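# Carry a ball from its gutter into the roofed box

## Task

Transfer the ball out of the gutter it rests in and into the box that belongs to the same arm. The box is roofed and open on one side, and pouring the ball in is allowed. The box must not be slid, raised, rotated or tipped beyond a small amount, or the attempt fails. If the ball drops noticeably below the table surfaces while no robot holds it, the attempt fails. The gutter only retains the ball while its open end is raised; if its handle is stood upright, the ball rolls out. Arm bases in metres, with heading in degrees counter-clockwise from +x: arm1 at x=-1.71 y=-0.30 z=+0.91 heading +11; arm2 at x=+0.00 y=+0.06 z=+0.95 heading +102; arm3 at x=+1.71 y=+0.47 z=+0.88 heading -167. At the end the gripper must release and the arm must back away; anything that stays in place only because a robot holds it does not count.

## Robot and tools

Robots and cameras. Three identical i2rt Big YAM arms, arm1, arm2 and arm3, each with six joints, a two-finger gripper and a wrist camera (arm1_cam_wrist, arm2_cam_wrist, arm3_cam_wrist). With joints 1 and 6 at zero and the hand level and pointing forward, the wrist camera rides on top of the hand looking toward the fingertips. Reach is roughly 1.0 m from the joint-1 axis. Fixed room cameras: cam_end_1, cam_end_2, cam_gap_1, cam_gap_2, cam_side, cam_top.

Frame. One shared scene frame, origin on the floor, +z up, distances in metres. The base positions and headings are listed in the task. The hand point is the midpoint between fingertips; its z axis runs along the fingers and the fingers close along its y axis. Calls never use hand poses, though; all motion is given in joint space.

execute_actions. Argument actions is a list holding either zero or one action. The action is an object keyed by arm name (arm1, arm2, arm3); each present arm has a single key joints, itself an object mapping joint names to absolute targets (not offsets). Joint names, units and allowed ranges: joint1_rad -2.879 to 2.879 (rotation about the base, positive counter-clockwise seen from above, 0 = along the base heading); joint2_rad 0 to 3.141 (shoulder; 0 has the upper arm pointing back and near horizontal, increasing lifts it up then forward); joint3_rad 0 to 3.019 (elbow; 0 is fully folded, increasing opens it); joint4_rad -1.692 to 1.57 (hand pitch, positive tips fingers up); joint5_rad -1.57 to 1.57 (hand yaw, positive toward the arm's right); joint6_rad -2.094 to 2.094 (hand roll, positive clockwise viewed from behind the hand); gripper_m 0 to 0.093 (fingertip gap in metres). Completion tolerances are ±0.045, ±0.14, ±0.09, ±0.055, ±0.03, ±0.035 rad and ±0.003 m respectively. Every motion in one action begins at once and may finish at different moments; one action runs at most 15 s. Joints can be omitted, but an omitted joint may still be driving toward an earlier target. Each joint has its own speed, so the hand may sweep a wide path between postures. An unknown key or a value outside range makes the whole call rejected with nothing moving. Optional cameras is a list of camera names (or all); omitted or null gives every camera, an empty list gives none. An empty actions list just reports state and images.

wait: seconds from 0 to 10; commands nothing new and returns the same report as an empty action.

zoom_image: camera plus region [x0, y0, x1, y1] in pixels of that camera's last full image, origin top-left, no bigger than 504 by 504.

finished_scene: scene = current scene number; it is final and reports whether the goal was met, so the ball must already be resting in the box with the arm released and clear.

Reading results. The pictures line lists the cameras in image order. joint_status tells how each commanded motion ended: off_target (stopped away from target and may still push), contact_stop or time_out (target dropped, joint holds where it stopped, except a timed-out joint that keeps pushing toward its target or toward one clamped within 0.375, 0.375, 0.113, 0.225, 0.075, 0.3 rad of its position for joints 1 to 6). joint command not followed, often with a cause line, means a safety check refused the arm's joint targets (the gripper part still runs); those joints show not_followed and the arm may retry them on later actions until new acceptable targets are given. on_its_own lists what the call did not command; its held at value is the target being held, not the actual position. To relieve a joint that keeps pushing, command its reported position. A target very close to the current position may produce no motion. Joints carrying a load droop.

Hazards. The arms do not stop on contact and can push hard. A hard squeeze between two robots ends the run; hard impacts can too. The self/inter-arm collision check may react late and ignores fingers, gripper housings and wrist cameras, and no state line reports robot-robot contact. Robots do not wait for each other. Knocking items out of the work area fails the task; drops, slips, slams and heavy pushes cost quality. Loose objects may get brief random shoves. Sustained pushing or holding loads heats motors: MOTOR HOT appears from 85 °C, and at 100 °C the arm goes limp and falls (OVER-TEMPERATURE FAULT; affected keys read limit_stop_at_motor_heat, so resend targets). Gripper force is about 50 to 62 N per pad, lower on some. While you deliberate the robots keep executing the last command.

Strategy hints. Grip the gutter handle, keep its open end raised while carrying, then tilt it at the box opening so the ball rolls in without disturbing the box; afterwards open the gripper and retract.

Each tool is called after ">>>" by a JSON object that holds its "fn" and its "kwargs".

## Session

>>> {"fn": "execute_actions", "kwargs": {"actions": []}}

Scene clock: 0.00 s.
arm1.joint_positions: joint1_rad=+0.629 joint2_rad=+0.627 joint3_rad=+1.638 joint4_rad=-1.578 joint5_rad=+0.069 joint6_rad=+0.778 gripper_m=+0.095
arm1.joint_status: not commanded
arm1.hand: x=-1.5877 y=-0.1907 z=+1.5113 quat_wxyz=(-0.352, +0.003, -0.878, -0.324) (m; scene frame)
arm2.joint_positions: joint1_rad=-0.025 joint2_rad=+0.586 joint3_rad=+1.336 joint4_rad=-1.291 joint5_rad=-0.108 joint6_rad=-0.578 gripper_m=+0.094
arm2.joint_status: not commanded
arm2.hand: x=-0.0595 y=+0.2865 z=+1.4785 quat_wxyz=(-0.384, +0.808, -0.316, -0.315) (m; scene frame)
arm3.joint_positions: joint1_rad=+0.328 joint2_rad=+0.398 joint3_rad=+1.369 joint4_rad=-1.515 joint5_rad=+0.104 joint6_rad=+0.757 gripper_m=+0.095
arm3.joint_status: not commanded
arm3.hand: x=+1.6001 y=+0.4209 z=+1.4070 quat_wxyz=(-0.261, -0.862, +0.116, +0.418) (m; scene frame)
pictures: arm1_cam_wrist, arm2_cam_wrist, arm3_cam_wrist, cam_end_1, cam_end_2, cam_gap_1, cam_gap_2, cam_side, cam_top
Images, in order (width x height): arm1_cam_wrist 616x616, arm2_cam_wrist 616x616, arm3_cam_wrist 616x616, cam_end_1 504x504, cam_end_2 504x504, cam_gap_1 504x504, cam_gap_2 504x504, cam_side 504x504, cam_top 504x504.

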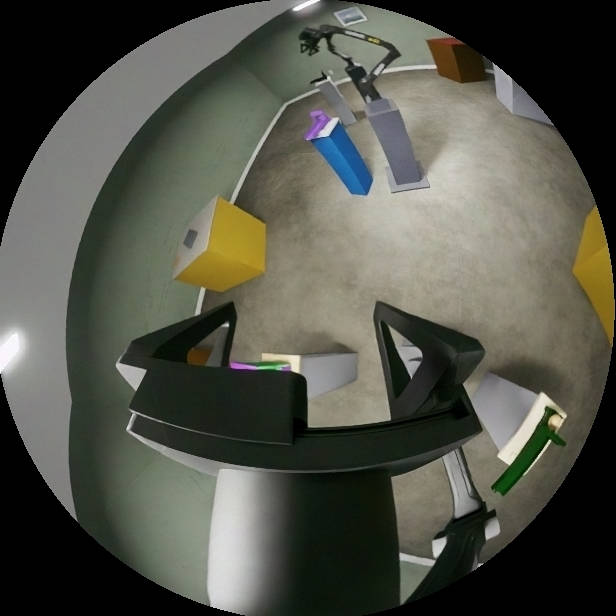

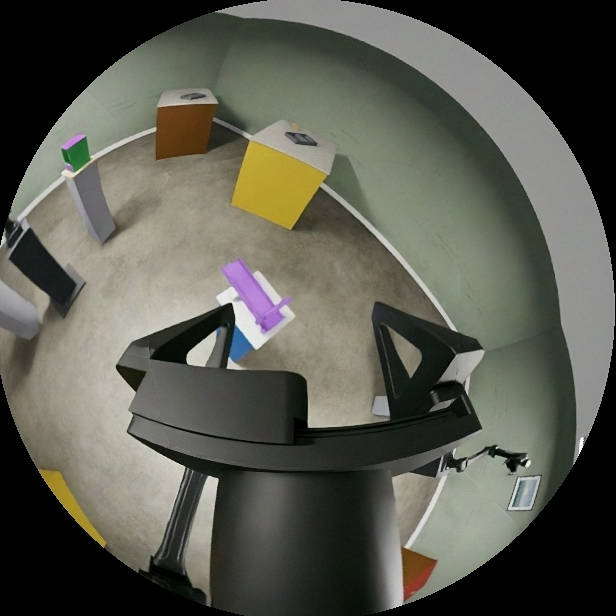

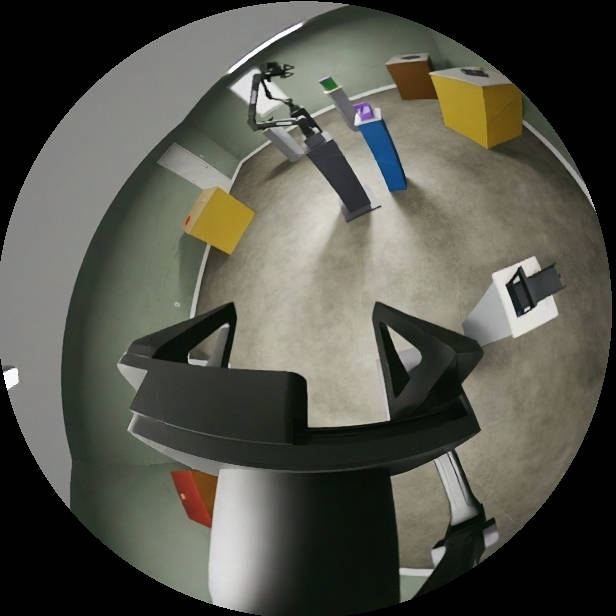

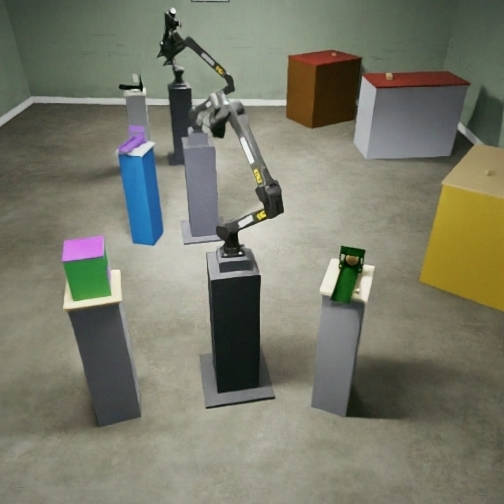

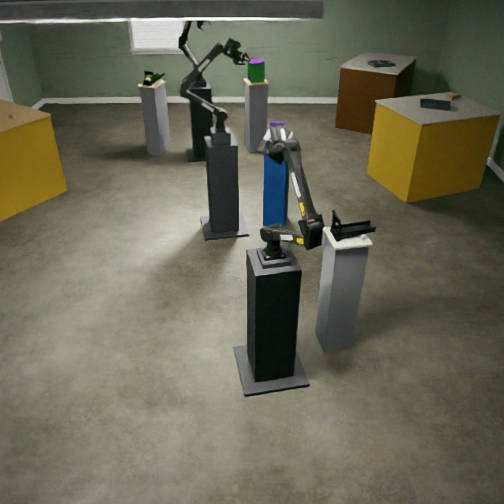

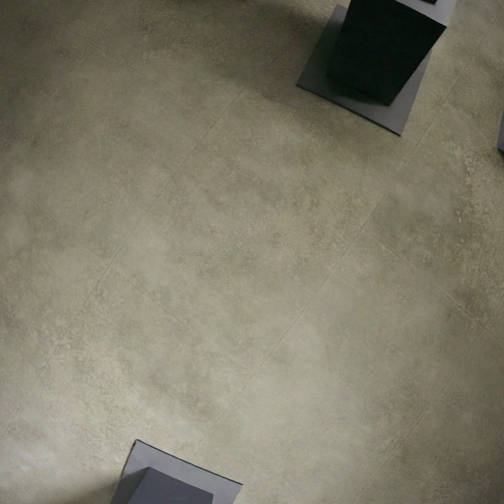

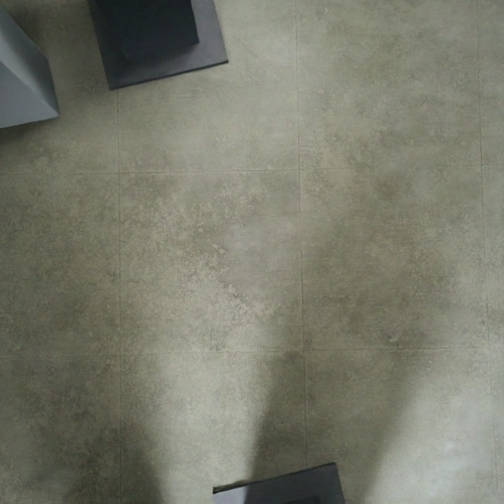

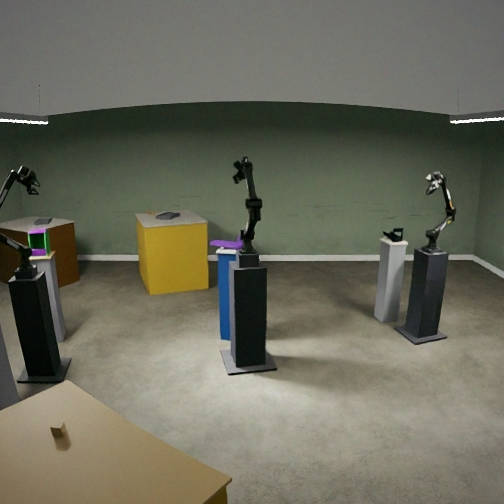

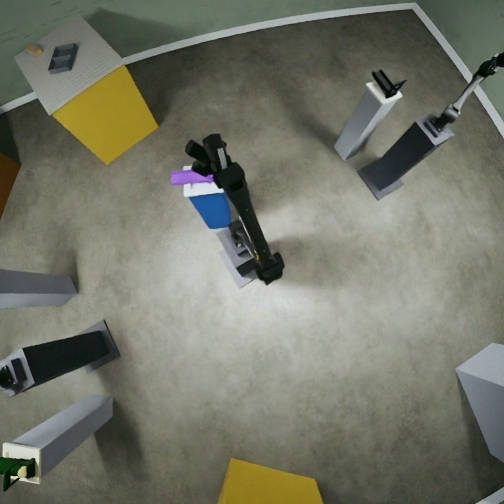

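>>> {"fn": "zoom_image", "kwargs": {"camera": "cam_end_1", "region": [40, 210, 400, 330]}}

>>> {"fn": "zoom_image", "kwargs": {"camera": "arm1_cam_wrist", "region": [460, 370, 600, 510]}}

>>> {"fn": "zoom_image", "kwargs": {"camera": "cam_side", "region": [0, 160, 120, 300]}}

>>> {"fn": "zoom_image", "kwargs": {"camera": "cam_top", "region": [0, 250, 140, 504]}}

Region (40, 210, 400, 330) of cam_end_1's 504x504 image, scaled by 1.400, with more detail than that image has.

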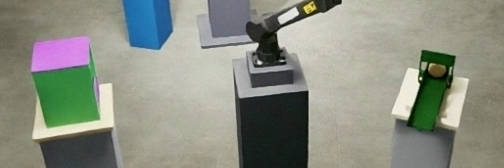

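Region (460, 370, 600, 510) of arm1_cam_wrist's 616x616 image, scaled by 3.600, with more detail than that image has.

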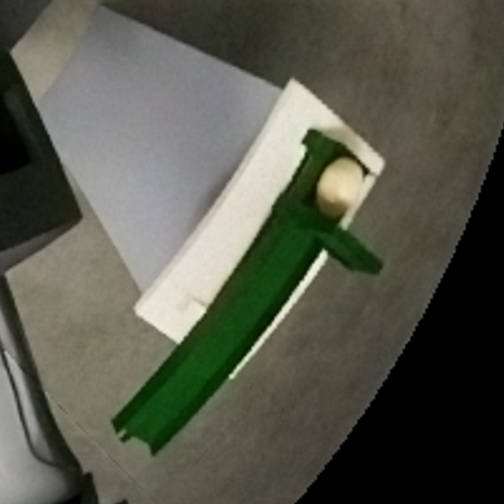

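Region (0, 160, 120, 300) of cam_side's 504x504 image, scaled by 3.600, with more detail than that image has; it fills the left 432 columns of this view, and the rest is white.

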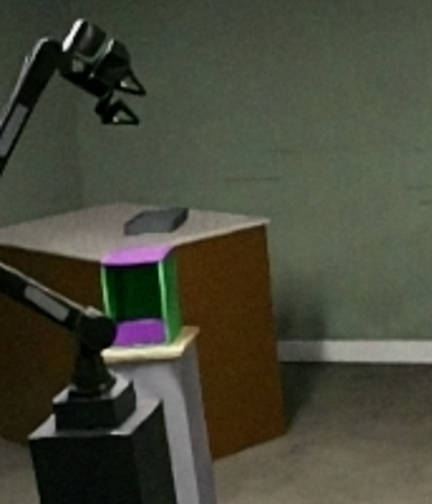

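Region (0, 250, 140, 504) of cam_top's 504x504 image, scaled by 1.984, with more detail than that image has; it fills the left 278 columns of this view, and the rest is white.

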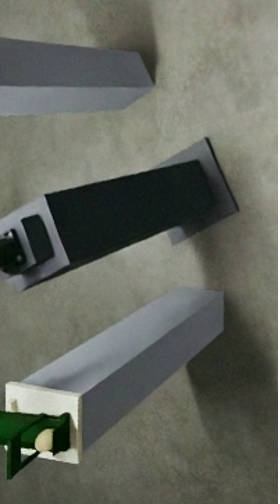

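>>> {"fn": "execute_actions", "kwargs": {"actions": [{"arm1":{"joints":{"joint1_rad":-1.98,"joint2_rad":1.69,"joint3_rad":1.72,"joint4_rad":-1.57,"joint5_rad":0.24,"joint6_rad":0.14,"gripper_m":0.07}}}], "cameras": ["arm1_cam_wrist","cam_end_1","cam_side"]}}

Scene clock: 3.53 s.
arm1.joint_positions: joint1_rad=-1.988 joint2_rad=+1.730 joint3_rad=+1.708 joint4_rad=-1.563 joint5_rad=+0.240 joint6_rad=+0.155 gripper_m=+0.070
arm1.joint_status: all done
arm1.hand: x=-1.8679 y=-0.8096 z=+1.1596 quat_wxyz=(+0.094, -0.820, -0.559, +0.081) (m; scene frame)
arm2.joint_positions: joint1_rad=-0.025 joint2_rad=+0.586 joint3_rad=+1.336 joint4_rad=-1.291 joint5_rad=-0.108 joint6_rad=-0.578 gripper_m=+0.094
arm2.joint_status: not commanded
arm2.hand: x=-0.0595 y=+0.2865 z=+1.4785 quat_wxyz=(-0.384, +0.808, -0.316, -0.315) (m; scene frame)
arm3.joint_positions: joint1_rad=+0.328 joint2_rad=+0.398 joint3_rad=+1.369 joint4_rad=-1.515 joint5_rad=+0.104 joint6_rad=+0.757 gripper_m=+0.095
arm3.joint_status: not commanded
arm3.hand: x=+1.6001 y=+0.4209 z=+1.4070 quat_wxyz=(-0.261, -0.862, +0.116, +0.418) (m; scene frame)
pictures: arm1_cam_wrist, cam_end_1, cam_side
Images, in order (width x height): arm1_cam_wrist 616x616, cam_end_1 504x504, cam_side 504x504.

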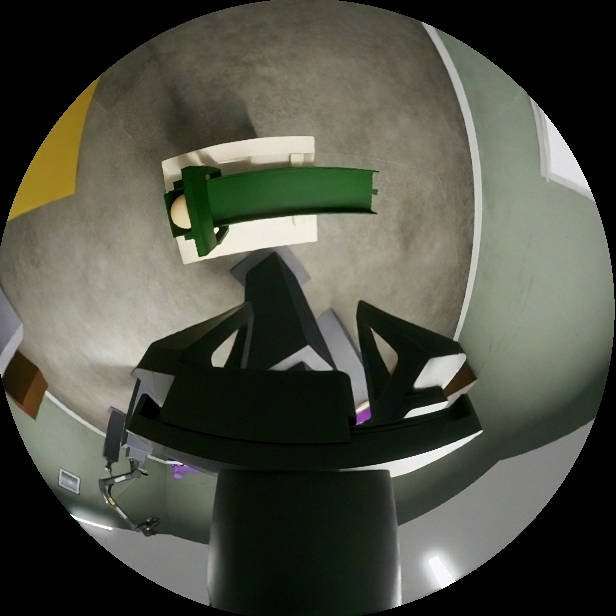

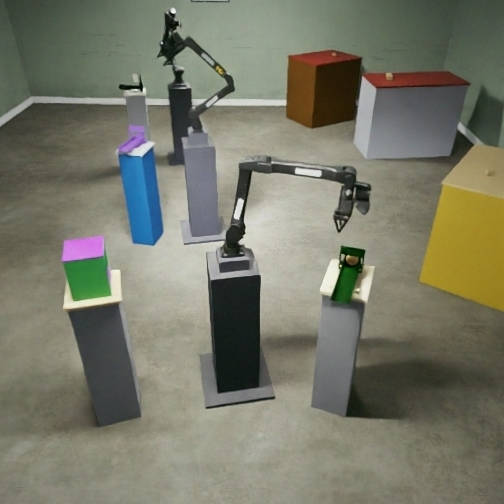

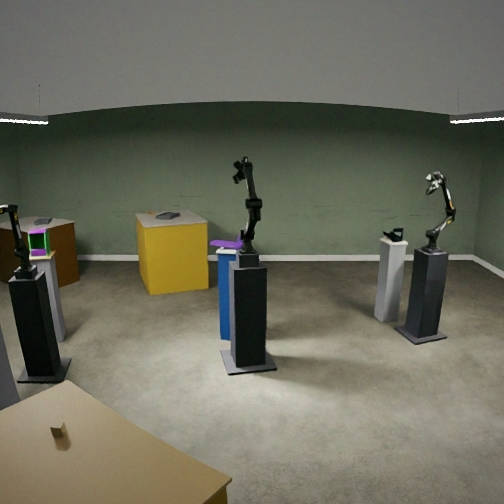

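>>> {"fn": "zoom_image", "kwargs": {"camera": "arm1_cam_wrist", "region": [150, 120, 400, 280]}}

Region (150, 120, 400, 280) of arm1_cam_wrist's 616x616 image, scaled by 2.016, with more detail than that image has; it fills the top 323 rows of this view, and the rest is white.

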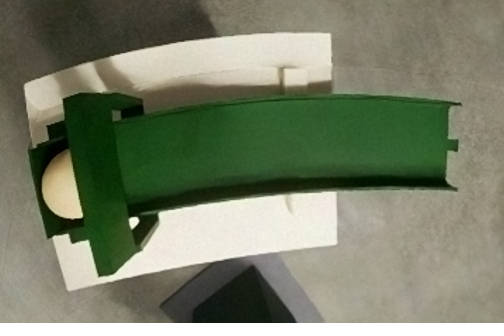

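>>> {"fn": "execute_actions", "kwargs": {"actions": [{"arm1":{"joints":{"joint1_rad":-1.825,"joint2_rad":1.94,"joint3_rad":1.94,"joint4_rad":-1.575,"joint5_rad":0.235,"joint6_rad":0.29}}}], "cameras": ["arm1_cam_wrist","cam_end_1"]}}

Scene clock: 5.70 s.
arm1.joint_positions: joint1_rad=-1.822 joint2_rad=+1.950 joint3_rad=+1.885 joint4_rad=-1.574 joint5_rad=+0.235 joint6_rad=+0.275 gripper_m=+0.070
arm1.joint_status: all done
arm1.hand: x=-1.7854 y=-0.8907 z=+1.1061 quat_wxyz=(+0.102, -0.805, -0.580, +0.075) (m; scene frame)
arm2.joint_positions: joint1_rad=-0.025 joint2_rad=+0.586 joint3_rad=+1.336 joint4_rad=-1.291 joint5_rad=-0.108 joint6_rad=-0.578 gripper_m=+0.094
arm2.joint_status: not commanded
arm2.hand: x=-0.0595 y=+0.2865 z=+1.4785 quat_wxyz=(-0.384, +0.808, -0.316, -0.315) (m; scene frame)
arm3.joint_positions: joint1_rad=+0.328 joint2_rad=+0.398 joint3_rad=+1.369 joint4_rad=-1.515 joint5_rad=+0.104 joint6_rad=+0.757 gripper_m=+0.095
arm3.joint_status: not commanded
arm3.hand: x=+1.6001 y=+0.4209 z=+1.4070 quat_wxyz=(-0.261, -0.862, +0.116, +0.418) (m; scene frame)
pictures: arm1_cam_wrist, cam_end_1
Images, in order (width x height): arm1_cam_wrist 616x616, cam_end_1 504x504.

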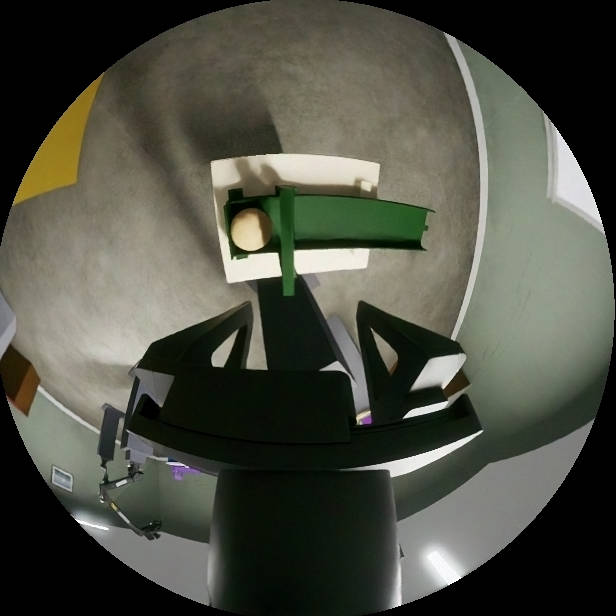

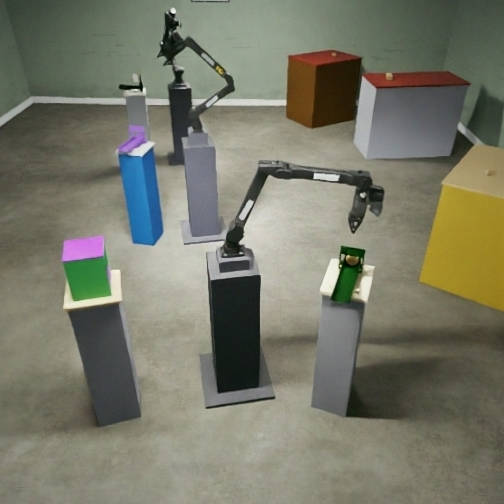

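>>> {"fn": "zoom_image", "kwargs": {"camera": "arm1_cam_wrist", "region": [200, 140, 450, 330]}}

Region (200, 140, 450, 330) of arm1_cam_wrist's 616x616 image, scaled by 2.016, with more detail than that image has; it fills the top 383 rows of this view, and the rest is white.

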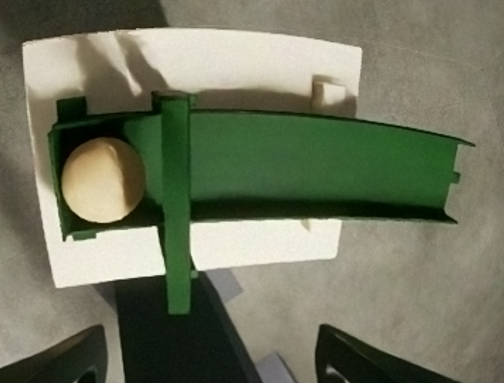

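>>> {"fn": "execute_actions", "kwargs": {"actions": [{"arm1":{"joints":{"joint1_rad":-1.836,"joint2_rad":1.98,"joint3_rad":1.745,"joint4_rad":-1.36,"joint6_rad":0.29}}}], "cameras": ["arm1_cam_wrist","cam_end_1"]}}

Scene clock: 7.53 s.
arm1.joint_positions: joint1_rad=-1.827 joint2_rad=+1.977 joint3_rad=+1.744 joint4_rad=-1.370 joint5_rad=+0.235 joint6_rad=+0.275 gripper_m=+0.070
arm1.joint_status: all done
arm1.hand: x=-1.7893 y=-0.8983 z=+1.0371 quat_wxyz=(+0.088, -0.808, -0.577, +0.086) (m; scene frame)
arm2.joint_positions: joint1_rad=-0.025 joint2_rad=+0.586 joint3_rad=+1.336 joint4_rad=-1.291 joint5_rad=-0.108 joint6_rad=-0.578 gripper_m=+0.094
arm2.joint_status: not commanded
arm2.hand: x=-0.0595 y=+0.2865 z=+1.4785 quat_wxyz=(-0.384, +0.808, -0.316, -0.315) (m; scene frame)
arm3.joint_positions: joint1_rad=+0.328 joint2_rad=+0.398 joint3_rad=+1.369 joint4_rad=-1.515 joint5_rad=+0.104 joint6_rad=+0.757 gripper_m=+0.095
arm3.joint_status: not commanded
arm3.hand: x=+1.6001 y=+0.4209 z=+1.4070 quat_wxyz=(-0.261, -0.862, +0.116, +0.418) (m; scene frame)
pictures: arm1_cam_wrist, cam_end_1
Images, in order (width x height): arm1_cam_wrist 616x616, cam_end_1 504x504.

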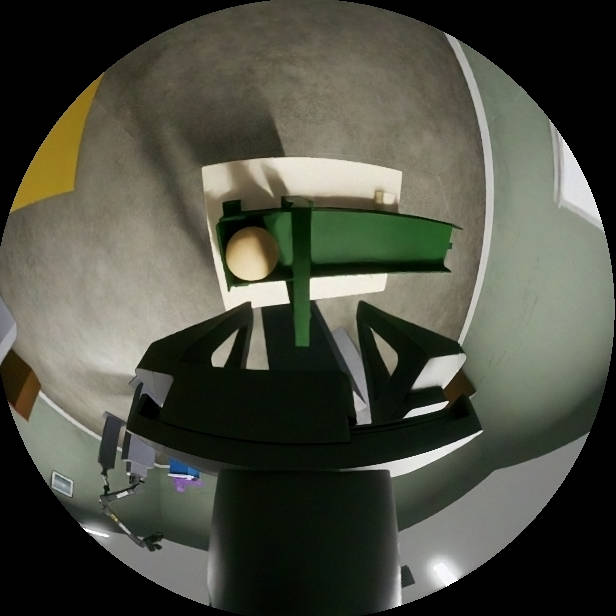

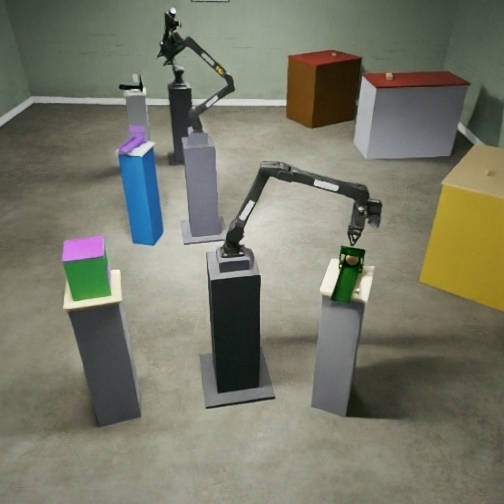

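>>> {"fn": "zoom_image", "kwargs": {"camera": "arm1_cam_wrist", "region": [200, 180, 400, 360]}}

>>> {"fn": "zoom_image", "kwargs": {"camera": "cam_end_1", "region": [310, 190, 400, 310]}}

Region (200, 180, 400, 360) of arm1_cam_wrist's 616x616 image, scaled by 2.520, with more detail than that image has; it fills the top 454 rows of this view, and the rest is white.

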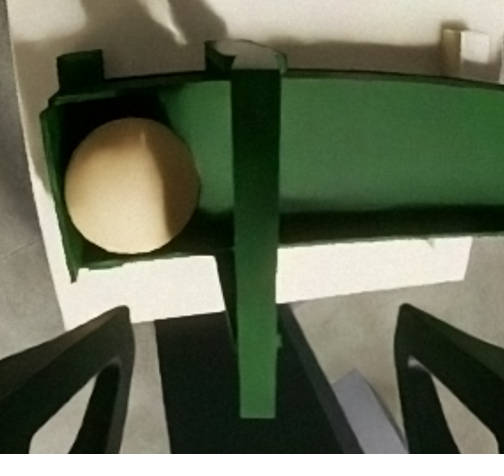

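Region (310, 190, 400, 310) of cam_end_1's 504x504 image, scaled by 4.200, with more detail than that image has; it fills the left 378 columns of this view, and the rest is white.

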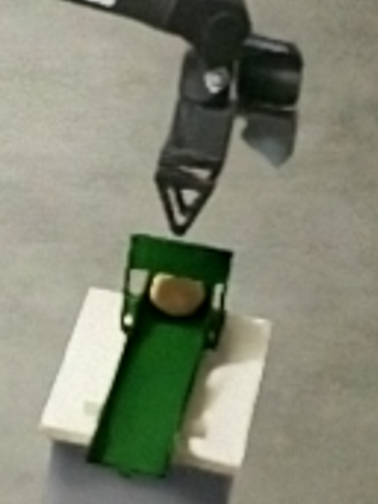

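>>> {"fn": "execute_actions", "kwargs": {"actions": [{"arm1":{"joints":{"joint2_rad":2.012,"joint3_rad":1.68,"joint4_rad":-1.283}}}], "cameras": ["arm1_cam_wrist","cam_end_1"]}}

Scene clock: 9.03 s.
arm1.joint_positions: joint1_rad=-1.827 joint2_rad=+2.000 joint3_rad=+1.682 joint4_rad=-1.293 joint5_rad=+0.235 joint6_rad=+0.275 gripper_m=+0.070
arm1.joint_status: all done
arm1.hand: x=-1.7895 y=-0.8949 z=+1.0007 quat_wxyz=(+0.092, -0.807, -0.577, +0.083) (m; scene frame)
arm2.joint_positions: joint1_rad=-0.025 joint2_rad=+0.586 joint3_rad=+1.336 joint4_rad=-1.291 joint5_rad=-0.108 joint6_rad=-0.578 gripper_m=+0.094
arm2.joint_status: not commanded
arm2.hand: x=-0.0595 y=+0.2865 z=+1.4785 quat_wxyz=(-0.384, +0.808, -0.316, -0.315) (m; scene frame)
arm3.joint_positions: joint1_rad=+0.328 joint2_rad=+0.398 joint3_rad=+1.369 joint4_rad=-1.515 joint5_rad=+0.104 joint6_rad=+0.757 gripper_m=+0.095
arm3.joint_status: not commanded
arm3.hand: x=+1.6001 y=+0.4209 z=+1.4070 quat_wxyz=(-0.261, -0.862, +0.116, +0.418) (m; scene frame)
pictures: arm1_cam_wrist, cam_end_1
Images, in order (width x height): arm1_cam_wrist 616x616, cam_end_1 504x504.

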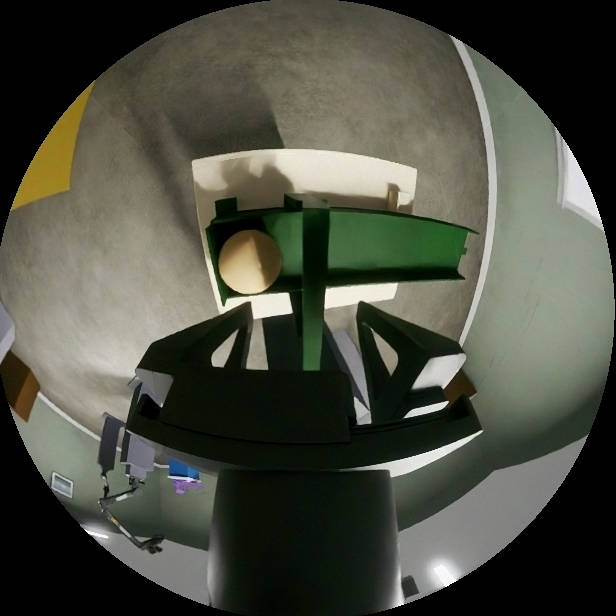

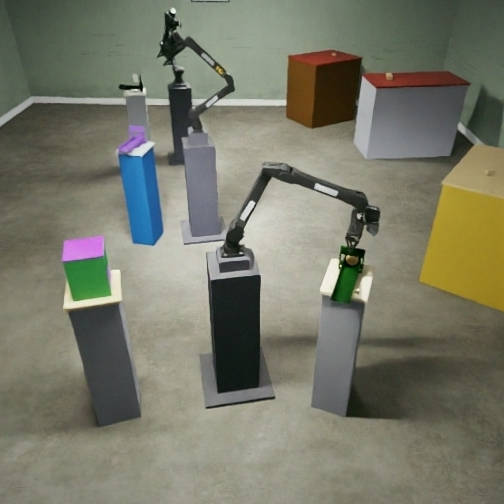

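>>> {"fn": "execute_actions", "kwargs": {"actions": [{"arm1":{"joints":{"joint1_rad":-1.845,"joint2_rad":2.034}}}], "cameras": ["arm1_cam_wrist","cam_end_1"]}}

Scene clock: 9.87 s.
arm1.joint_positions: joint1_rad=-1.838 joint2_rad=+2.012 joint3_rad=+1.682 joint4_rad=-1.293 joint5_rad=+0.235 joint6_rad=+0.275 gripper_m=+0.070
arm1.joint_status: all done
arm1.hand: x=-1.7961 y=-0.8935 z=+0.9940 quat_wxyz=(+0.097, -0.810, -0.573, +0.079) (m; scene frame)
arm2.joint_positions: joint1_rad=-0.025 joint2_rad=+0.586 joint3_rad=+1.336 joint4_rad=-1.291 joint5_rad=-0.108 joint6_rad=-0.578 gripper_m=+0.094
arm2.joint_status: not commanded
arm2.hand: x=-0.0595 y=+0.2865 z=+1.4785 quat_wxyz=(-0.384, +0.808, -0.316, -0.315) (m; scene frame)
arm3.joint_positions: joint1_rad=+0.328 joint2_rad=+0.398 joint3_rad=+1.369 joint4_rad=-1.515 joint5_rad=+0.104 joint6_rad=+0.757 gripper_m=+0.095
arm3.joint_status: not commanded
arm3.hand: x=+1.6001 y=+0.4209 z=+1.4070 quat_wxyz=(-0.261, -0.862, +0.116, +0.418) (m; scene frame)
pictures: arm1_cam_wrist, cam_end_1
Images, in order (width x height): arm1_cam_wrist 616x616, cam_end_1 504x504.

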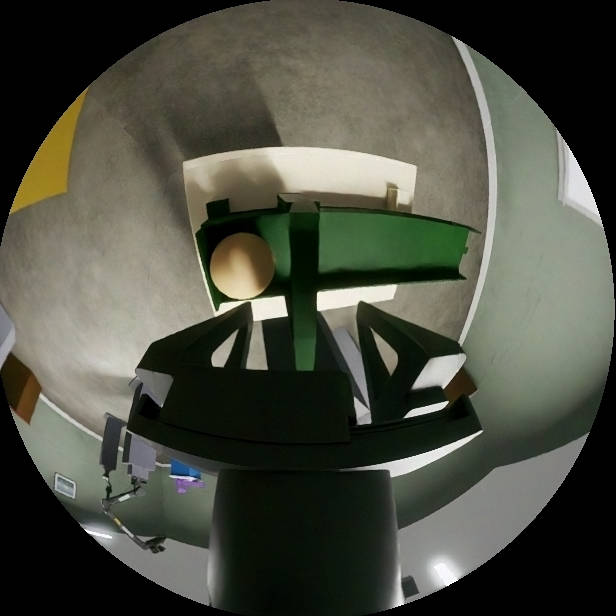

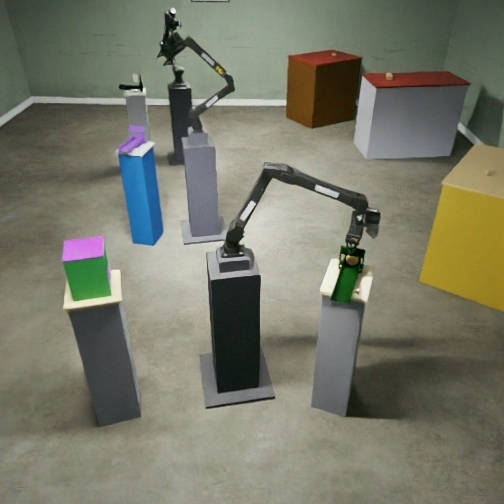

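>>> {"fn": "execute_actions", "kwargs": {"actions": [{"arm1":{"joints":{"joint2_rad":2.046}}}], "cameras": []}}

>>> {"fn": "execute_actions", "kwargs": {"actions": [{"arm1":{"joints":{"gripper_m":0.0}}}], "cameras": ["arm1_cam_wrist","cam_end_1"]}}

Scene clock: 10.67 s.
arm1.joint_positions: joint1_rad=-1.838 joint2_rad=+2.024 joint3_rad=+1.682 joint4_rad=-1.293 joint5_rad=+0.235 joint6_rad=+0.275 gripper_m=+0.070
arm1.joint_status: all done
arm1.hand: x=-1.7961 y=-0.8928 z=+0.9870 quat_wxyz=(+0.101, -0.810, -0.573, +0.075) (m; scene frame)
arm2.joint_positions: joint1_rad=-0.025 joint2_rad=+0.586 joint3_rad=+1.336 joint4_rad=-1.291 joint5_rad=-0.108 joint6_rad=-0.578 gripper_m=+0.094
arm2.joint_status: not commanded
arm2.hand: x=-0.0595 y=+0.2865 z=+1.4785 quat_wxyz=(-0.384, +0.808, -0.316, -0.315) (m; scene frame)
arm3.joint_positions: joint1_rad=+0.328 joint2_rad=+0.398 joint3_rad=+1.369 joint4_rad=-1.515 joint5_rad=+0.104 joint6_rad=+0.757 gripper_m=+0.095
arm3.joint_status: not commanded
arm3.hand: x=+1.6001 y=+0.4209 z=+1.4070 quat_wxyz=(-0.261, -0.862, +0.116, +0.418) (m; scene frame)
pictures: none
No camera images: the call's "cameras" was empty. Leave "cameras" out to get every camera's image.

Scene clock: 11.33 s.
arm1.joint_positions: joint1_rad=-1.839 joint2_rad=+2.024 joint3_rad=+1.682 joint4_rad=-1.293 joint5_rad=+0.233 joint6_rad=+0.276 gripper_m=+0.012
arm1.joint_status: gripper_m off_target (ended at +0.012, target +0.000)
arm1.hand: x=-1.7962 y=-0.8929 z=+0.9869 quat_wxyz=(+0.101, -0.810, -0.573, +0.075) (m; scene frame)
arm2.joint_positions: joint1_rad=-0.025 joint2_rad=+0.586 joint3_rad=+1.336 joint4_rad=-1.291 joint5_rad=-0.108 joint6_rad=-0.578 gripper_m=+0.094
arm2.joint_status: not commanded
arm2.hand: x=-0.0595 y=+0.2865 z=+1.4785 quat_wxyz=(-0.384, +0.808, -0.316, -0.315) (m; scene frame)
arm3.joint_positions: joint1_rad=+0.328 joint2_rad=+0.398 joint3_rad=+1.369 joint4_rad=-1.515 joint5_rad=+0.104 joint6_rad=+0.757 gripper_m=+0.095
arm3.joint_status: not commanded
arm3.hand: x=+1.6001 y=+0.4209 z=+1.4070 quat_wxyz=(-0.261, -0.862, +0.116, +0.418) (m; scene frame)
pictures: arm1_cam_wrist, cam_end_1
Images, in order (width x height): arm1_cam_wrist 616x616, cam_end_1 504x504.

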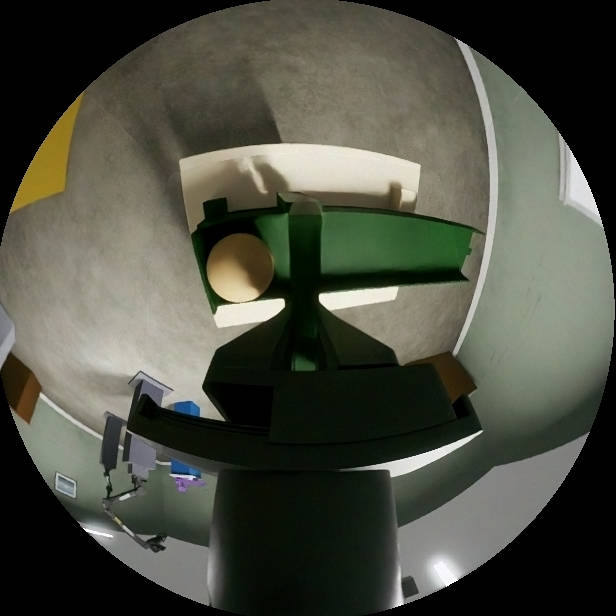

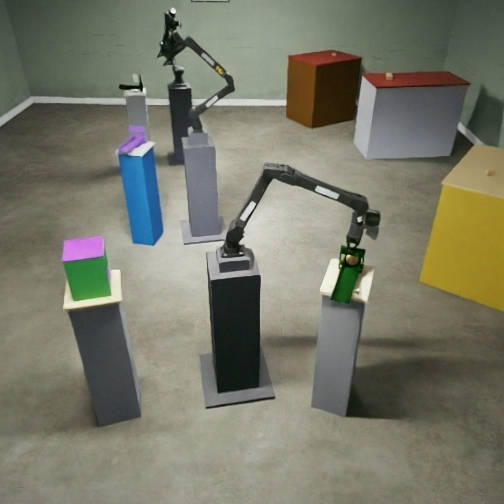

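>>> {"fn": "execute_actions", "kwargs": {"actions": [{"arm1":{"joints":{"joint2_rad":1.76,"joint3_rad":1.78,"joint4_rad":-1.38,"joint5_rad":0.34,"gripper_m":0.0}}}], "cameras": ["arm1_cam_wrist","cam_end_1"]}}

Scene clock: 13.97 s.
arm1.joint_positions: joint1_rad=-1.839 joint2_rad=+1.761 joint3_rad=+1.732 joint4_rad=-1.375 joint5_rad=+0.333 joint6_rad=+0.276 gripper_m=+0.012
arm1.joint_status: gripper_m off_target (ended at +0.012, target +0.000); the others done
arm1.hand: x=-1.8104 y=-0.8795 z=+1.1603 quat_wxyz=(+0.043, -0.812, -0.552, +0.185) (m; scene frame)
arm2.joint_positions: joint1_rad=-0.025 joint2_rad=+0.586 joint3_rad=+1.336 joint4_rad=-1.291 joint5_rad=-0.108 joint6_rad=-0.578 gripper_m=+0.094
arm2.joint_status: not commanded
arm2.hand: x=-0.0595 y=+0.2865 z=+1.4785 quat_wxyz=(-0.384, +0.808, -0.316, -0.315) (m; scene frame)
arm3.joint_positions: joint1_rad=+0.328 joint2_rad=+0.398 joint3_rad=+1.369 joint4_rad=-1.515 joint5_rad=+0.104 joint6_rad=+0.757 gripper_m=+0.095
arm3.joint_status: not commanded
arm3.hand: x=+1.6001 y=+0.4209 z=+1.4070 quat_wxyz=(-0.261, -0.862, +0.116, +0.418) (m; scene frame)
pictures: arm1_cam_wrist, cam_end_1
Images, in order (width x height): arm1_cam_wrist 616x616, cam_end_1 504x504.

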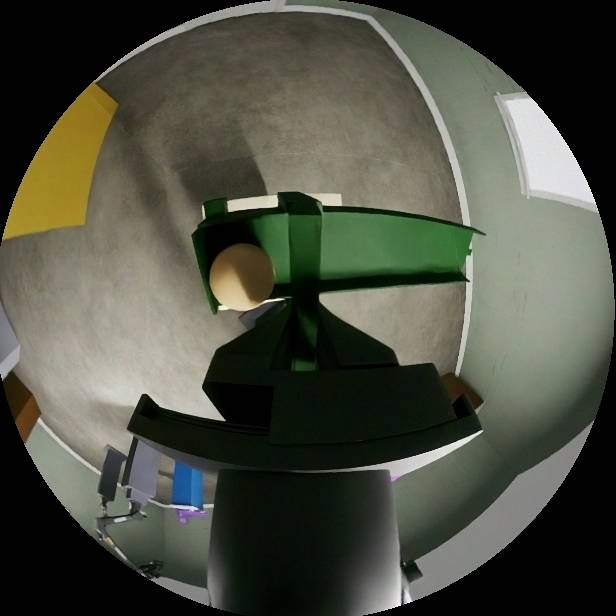

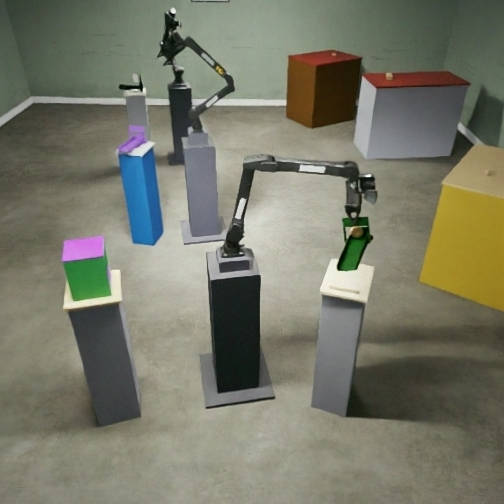

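>>> {"fn": "execute_actions", "kwargs": {"actions": [{"arm1":{"joints":{"joint1_rad":0.3,"joint2_rad":1.1,"joint3_rad":1.07,"joint4_rad":-1.12,"joint5_rad":0.5,"joint6_rad":-0.3,"gripper_m":0.0}}}], "cameras": ["arm1_cam_wrist","cam_end_1"]}}

Scene clock: 16.27 s.
arm1.joint_positions: joint1_rad=+0.302 joint2_rad=+1.111 joint3_rad=+1.061 joint4_rad=-1.132 joint5_rad=+0.490 joint6_rad=-0.288 gripper_m=+0.012
arm1.joint_status: gripper_m off_target (ended at +0.012, target +0.000); the others done
arm1.hand: x=-1.3378 y=-0.1929 z=+1.1812 quat_wxyz=(-0.206, +0.323, -0.898, +0.216) (m; scene frame)
arm2.joint_positions: joint1_rad=-0.025 joint2_rad=+0.586 joint3_rad=+1.336 joint4_rad=-1.291 joint5_rad=-0.108 joint6_rad=-0.578 gripper_m=+0.094
arm2.joint_status: not commanded
arm2.hand: x=-0.0595 y=+0.2865 z=+1.4785 quat_wxyz=(-0.384, +0.808, -0.316, -0.315) (m; scene frame)
arm3.joint_positions: joint1_rad=+0.328 joint2_rad=+0.398 joint3_rad=+1.369 joint4_rad=-1.515 joint5_rad=+0.104 joint6_rad=+0.757 gripper_m=+0.095
arm3.joint_status: not commanded
arm3.hand: x=+1.6001 y=+0.4209 z=+1.4070 quat_wxyz=(-0.261, -0.862, +0.116, +0.418) (m; scene frame)
pictures: arm1_cam_wrist, cam_end_1
Images, in order (width x height): arm1_cam_wrist 616x616, cam_end_1 504x504.

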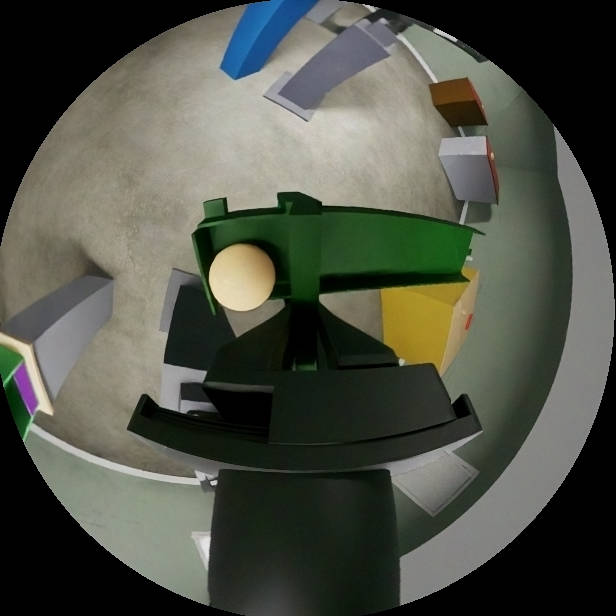

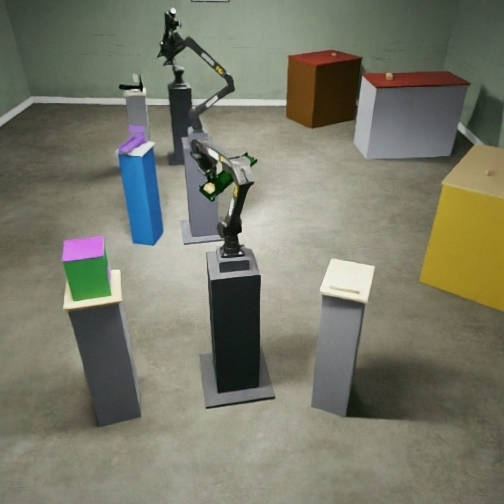

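>>> {"fn": "execute_actions", "kwargs": {"actions": [{"arm1":{"joints":{"joint1_rad":1.25,"joint5_rad":0.2,"joint6_rad":-1.575,"gripper_m":0.0}}}], "cameras": ["arm1_cam_wrist","cam_end_1","cam_side"]}}

Scene clock: 18.37 s.
arm1.joint_positions: joint1_rad=+1.251 joint2_rad=+1.111 joint3_rad=+1.061 joint4_rad=-1.132 joint5_rad=+0.195 joint6_rad=-1.562 gripper_m=+0.011
arm1.joint_status: gripper_m off_target (ended at +0.012, target +0.000); the others done
arm1.hand: x=-1.6308 y=+0.0772 z=+1.1684 quat_wxyz=(-0.186, +0.974, -0.084, +0.101) (m; scene frame)
arm2.joint_positions: joint1_rad=-0.025 joint2_rad=+0.586 joint3_rad=+1.336 joint4_rad=-1.291 joint5_rad=-0.108 joint6_rad=-0.578 gripper_m=+0.094
arm2.joint_status: not commanded
arm2.hand: x=-0.0595 y=+0.2865 z=+1.4785 quat_wxyz=(-0.384, +0.808, -0.316, -0.315) (m; scene frame)
arm3.joint_positions: joint1_rad=+0.328 joint2_rad=+0.398 joint3_rad=+1.369 joint4_rad=-1.515 joint5_rad=+0.104 joint6_rad=+0.757 gripper_m=+0.095
arm3.joint_status: not commanded
arm3.hand: x=+1.6001 y=+0.4209 z=+1.4070 quat_wxyz=(-0.261, -0.862, +0.116, +0.418) (m; scene frame)
pictures: arm1_cam_wrist, cam_end_1, cam_side
Images, in order (width x height): arm1_cam_wrist 616x616, cam_end_1 504x504, cam_side 504x504.

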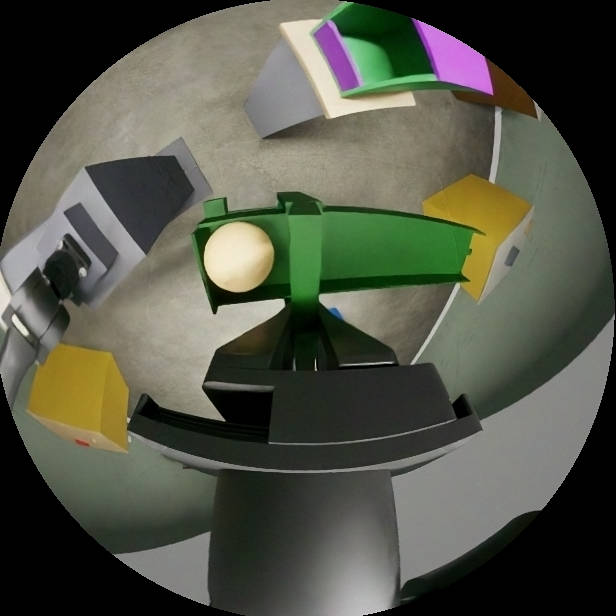

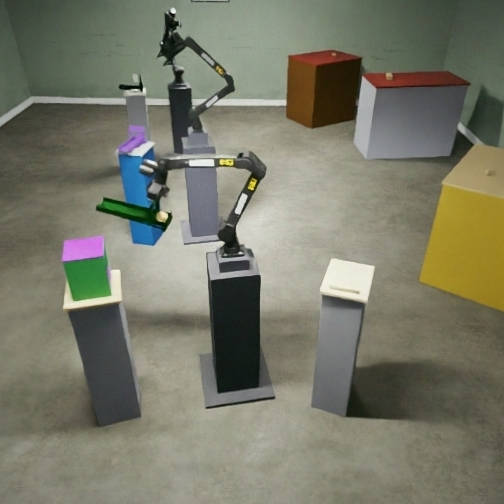

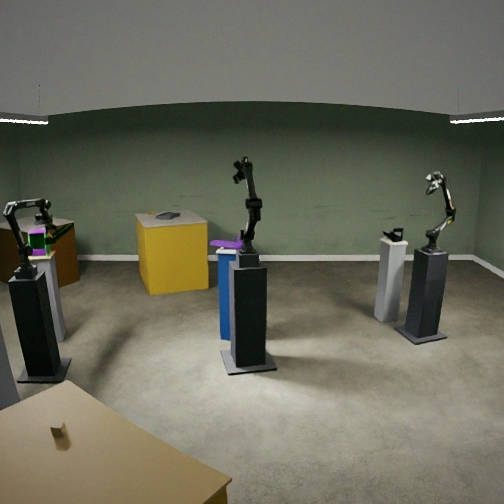

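>>> {"fn": "zoom_image", "kwargs": {"camera": "arm1_cam_wrist", "region": [260, 0, 560, 150]}}

Region (260, 0, 560, 150) of arm1_cam_wrist's 616x616 image, scaled by 1.680, with more detail than that image has.

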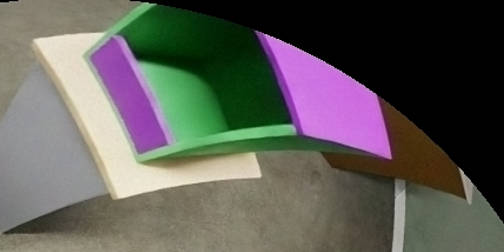

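>>> {"fn": "zoom_image", "kwargs": {"camera": "arm1_cam_wrist", "region": [180, 170, 500, 330]}}

>>> {"fn": "zoom_image", "kwargs": {"camera": "cam_end_1", "region": [50, 140, 270, 320]}}

Region (180, 170, 500, 330) of arm1_cam_wrist's 616x616 image, scaled by 1.575, with more detail than that image has.

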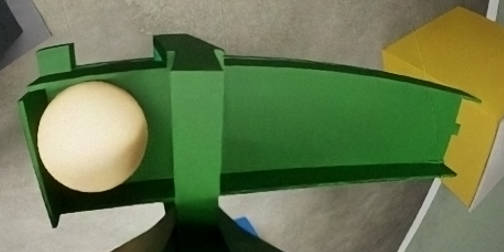

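Region (50, 140, 270, 320) of cam_end_1's 504x504 image, scaled by 2.291, with more detail than that image has; it fills the top 412 rows of this view, and the rest is white.

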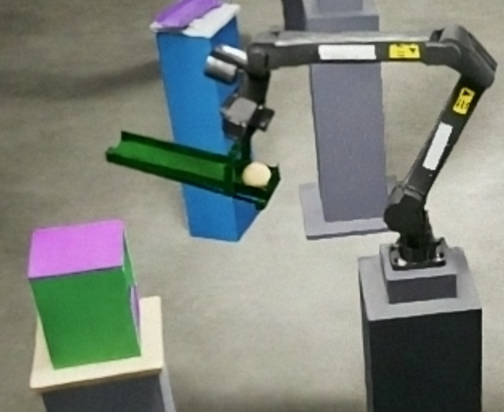

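>>> {"fn": "execute_actions", "kwargs": {"actions": [{"arm1":{"joints":{"joint1_rad":1.33,"joint2_rad":1.02,"joint3_rad":0.885,"joint4_rad":-1.01,"joint5_rad":0.0,"gripper_m":0.0}}}], "cameras": ["arm1_cam_wrist"]}}

>>> {"fn": "execute_actions", "kwargs": {"actions": [{"arm1":{"joints":{"joint1_rad":1.38,"joint2_rad":0.94,"joint3_rad":0.71,"joint4_rad":-1.04,"gripper_m":0.0}}}], "cameras": ["arm1_cam_wrist","cam_end_1","cam_side"]}}

Scene clock: 21.30 s.
arm1.joint_positions: joint1_rad=+1.334 joint2_rad=+1.046 joint3_rad=+0.870 joint4_rad=-1.032 joint5_rad=+0.004 joint6_rad=-1.564 gripper_m=+0.011
arm1.joint_status: gripper_m off_target (ended at +0.011, target +0.000); the others done
arm1.hand: x=-1.6975 y=+0.0498 z=+1.1082 quat_wxyz=(-0.180, +0.983, -0.024, +0.000) (m; scene frame)
arm2.joint_positions: joint1_rad=-0.025 joint2_rad=+0.586 joint3_rad=+1.336 joint4_rad=-1.291 joint5_rad=-0.108 joint6_rad=-0.578 gripper_m=+0.094
arm2.joint_status: not commanded
arm2.hand: x=-0.0595 y=+0.2865 z=+1.4785 quat_wxyz=(-0.384, +0.808, -0.316, -0.315) (m; scene frame)
arm3.joint_positions: joint1_rad=+0.328 joint2_rad=+0.398 joint3_rad=+1.369 joint4_rad=-1.515 joint5_rad=+0.104 joint6_rad=+0.757 gripper_m=+0.095
arm3.joint_status: not commanded
arm3.hand: x=+1.6001 y=+0.4209 z=+1.4070 quat_wxyz=(-0.261, -0.862, +0.116, +0.418) (m; scene frame)
pictures: arm1_cam_wrist
Images, in order (width x height): arm1_cam_wrist 616x616.

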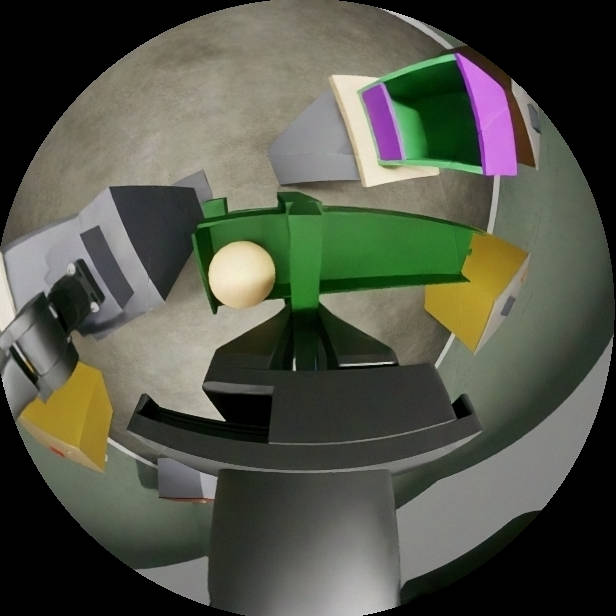

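Scene clock: 22.43 s.
arm1.joint_positions: joint1_rad=+1.376 joint2_rad=+0.955 joint3_rad=+0.694 joint4_rad=-1.046 joint5_rad=+0.002 joint6_rad=-1.564 gripper_m=+0.011
arm1.joint_status: gripper_m off_target (ended at +0.011, target +0.000); the others done
arm1.hand: x=-1.7132 y=-0.0122 z=+1.0559 quat_wxyz=(-0.131, +0.991, -0.003, -0.005) (m; scene frame)
arm2.joint_positions: joint1_rad=-0.025 joint2_rad=+0.586 joint3_rad=+1.336 joint4_rad=-1.291 joint5_rad=-0.108 joint6_rad=-0.578 gripper_m=+0.094
arm2.joint_status: not commanded
arm2.hand: x=-0.0595 y=+0.2865 z=+1.4785 quat_wxyz=(-0.384, +0.808, -0.316, -0.315) (m; scene frame)
arm3.joint_positions: joint1_rad=+0.328 joint2_rad=+0.398 joint3_rad=+1.369 joint4_rad=-1.515 joint5_rad=+0.104 joint6_rad=+0.757 gripper_m=+0.095
arm3.joint_status: not commanded
arm3.hand: x=+1.6001 y=+0.4209 z=+1.4070 quat_wxyz=(-0.261, -0.862, +0.116, +0.418) (m; scene frame)
pictures: arm1_cam_wrist, cam_end_1, cam_side
Images, in order (width x height): arm1_cam_wrist 616x616, cam_end_1 504x504, cam_side 504x504.

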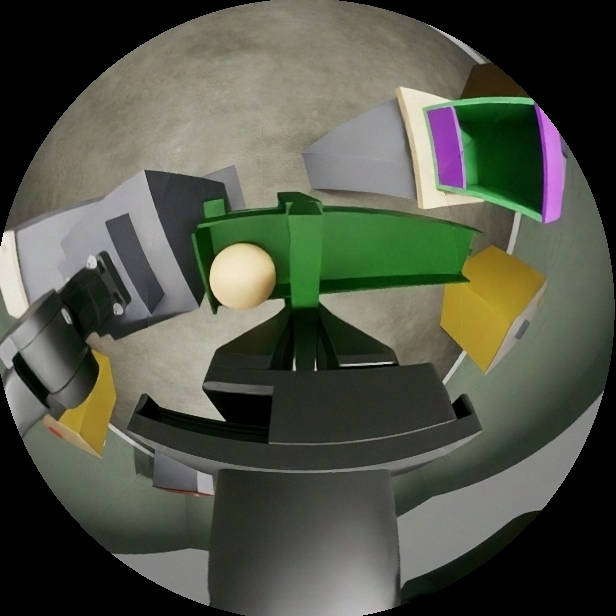

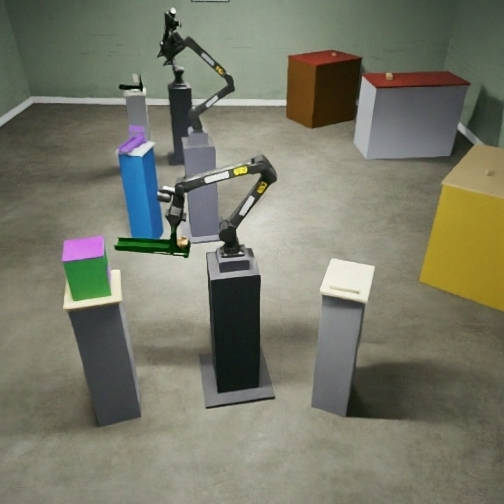

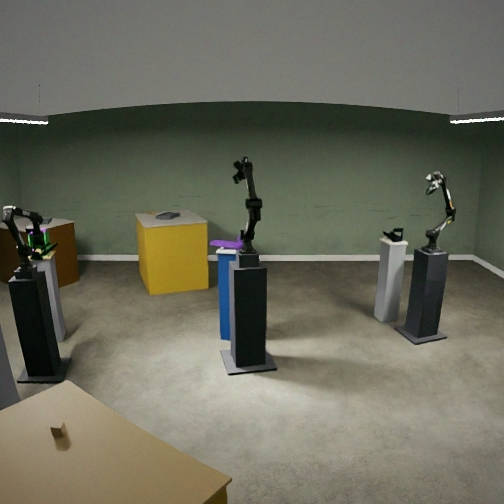

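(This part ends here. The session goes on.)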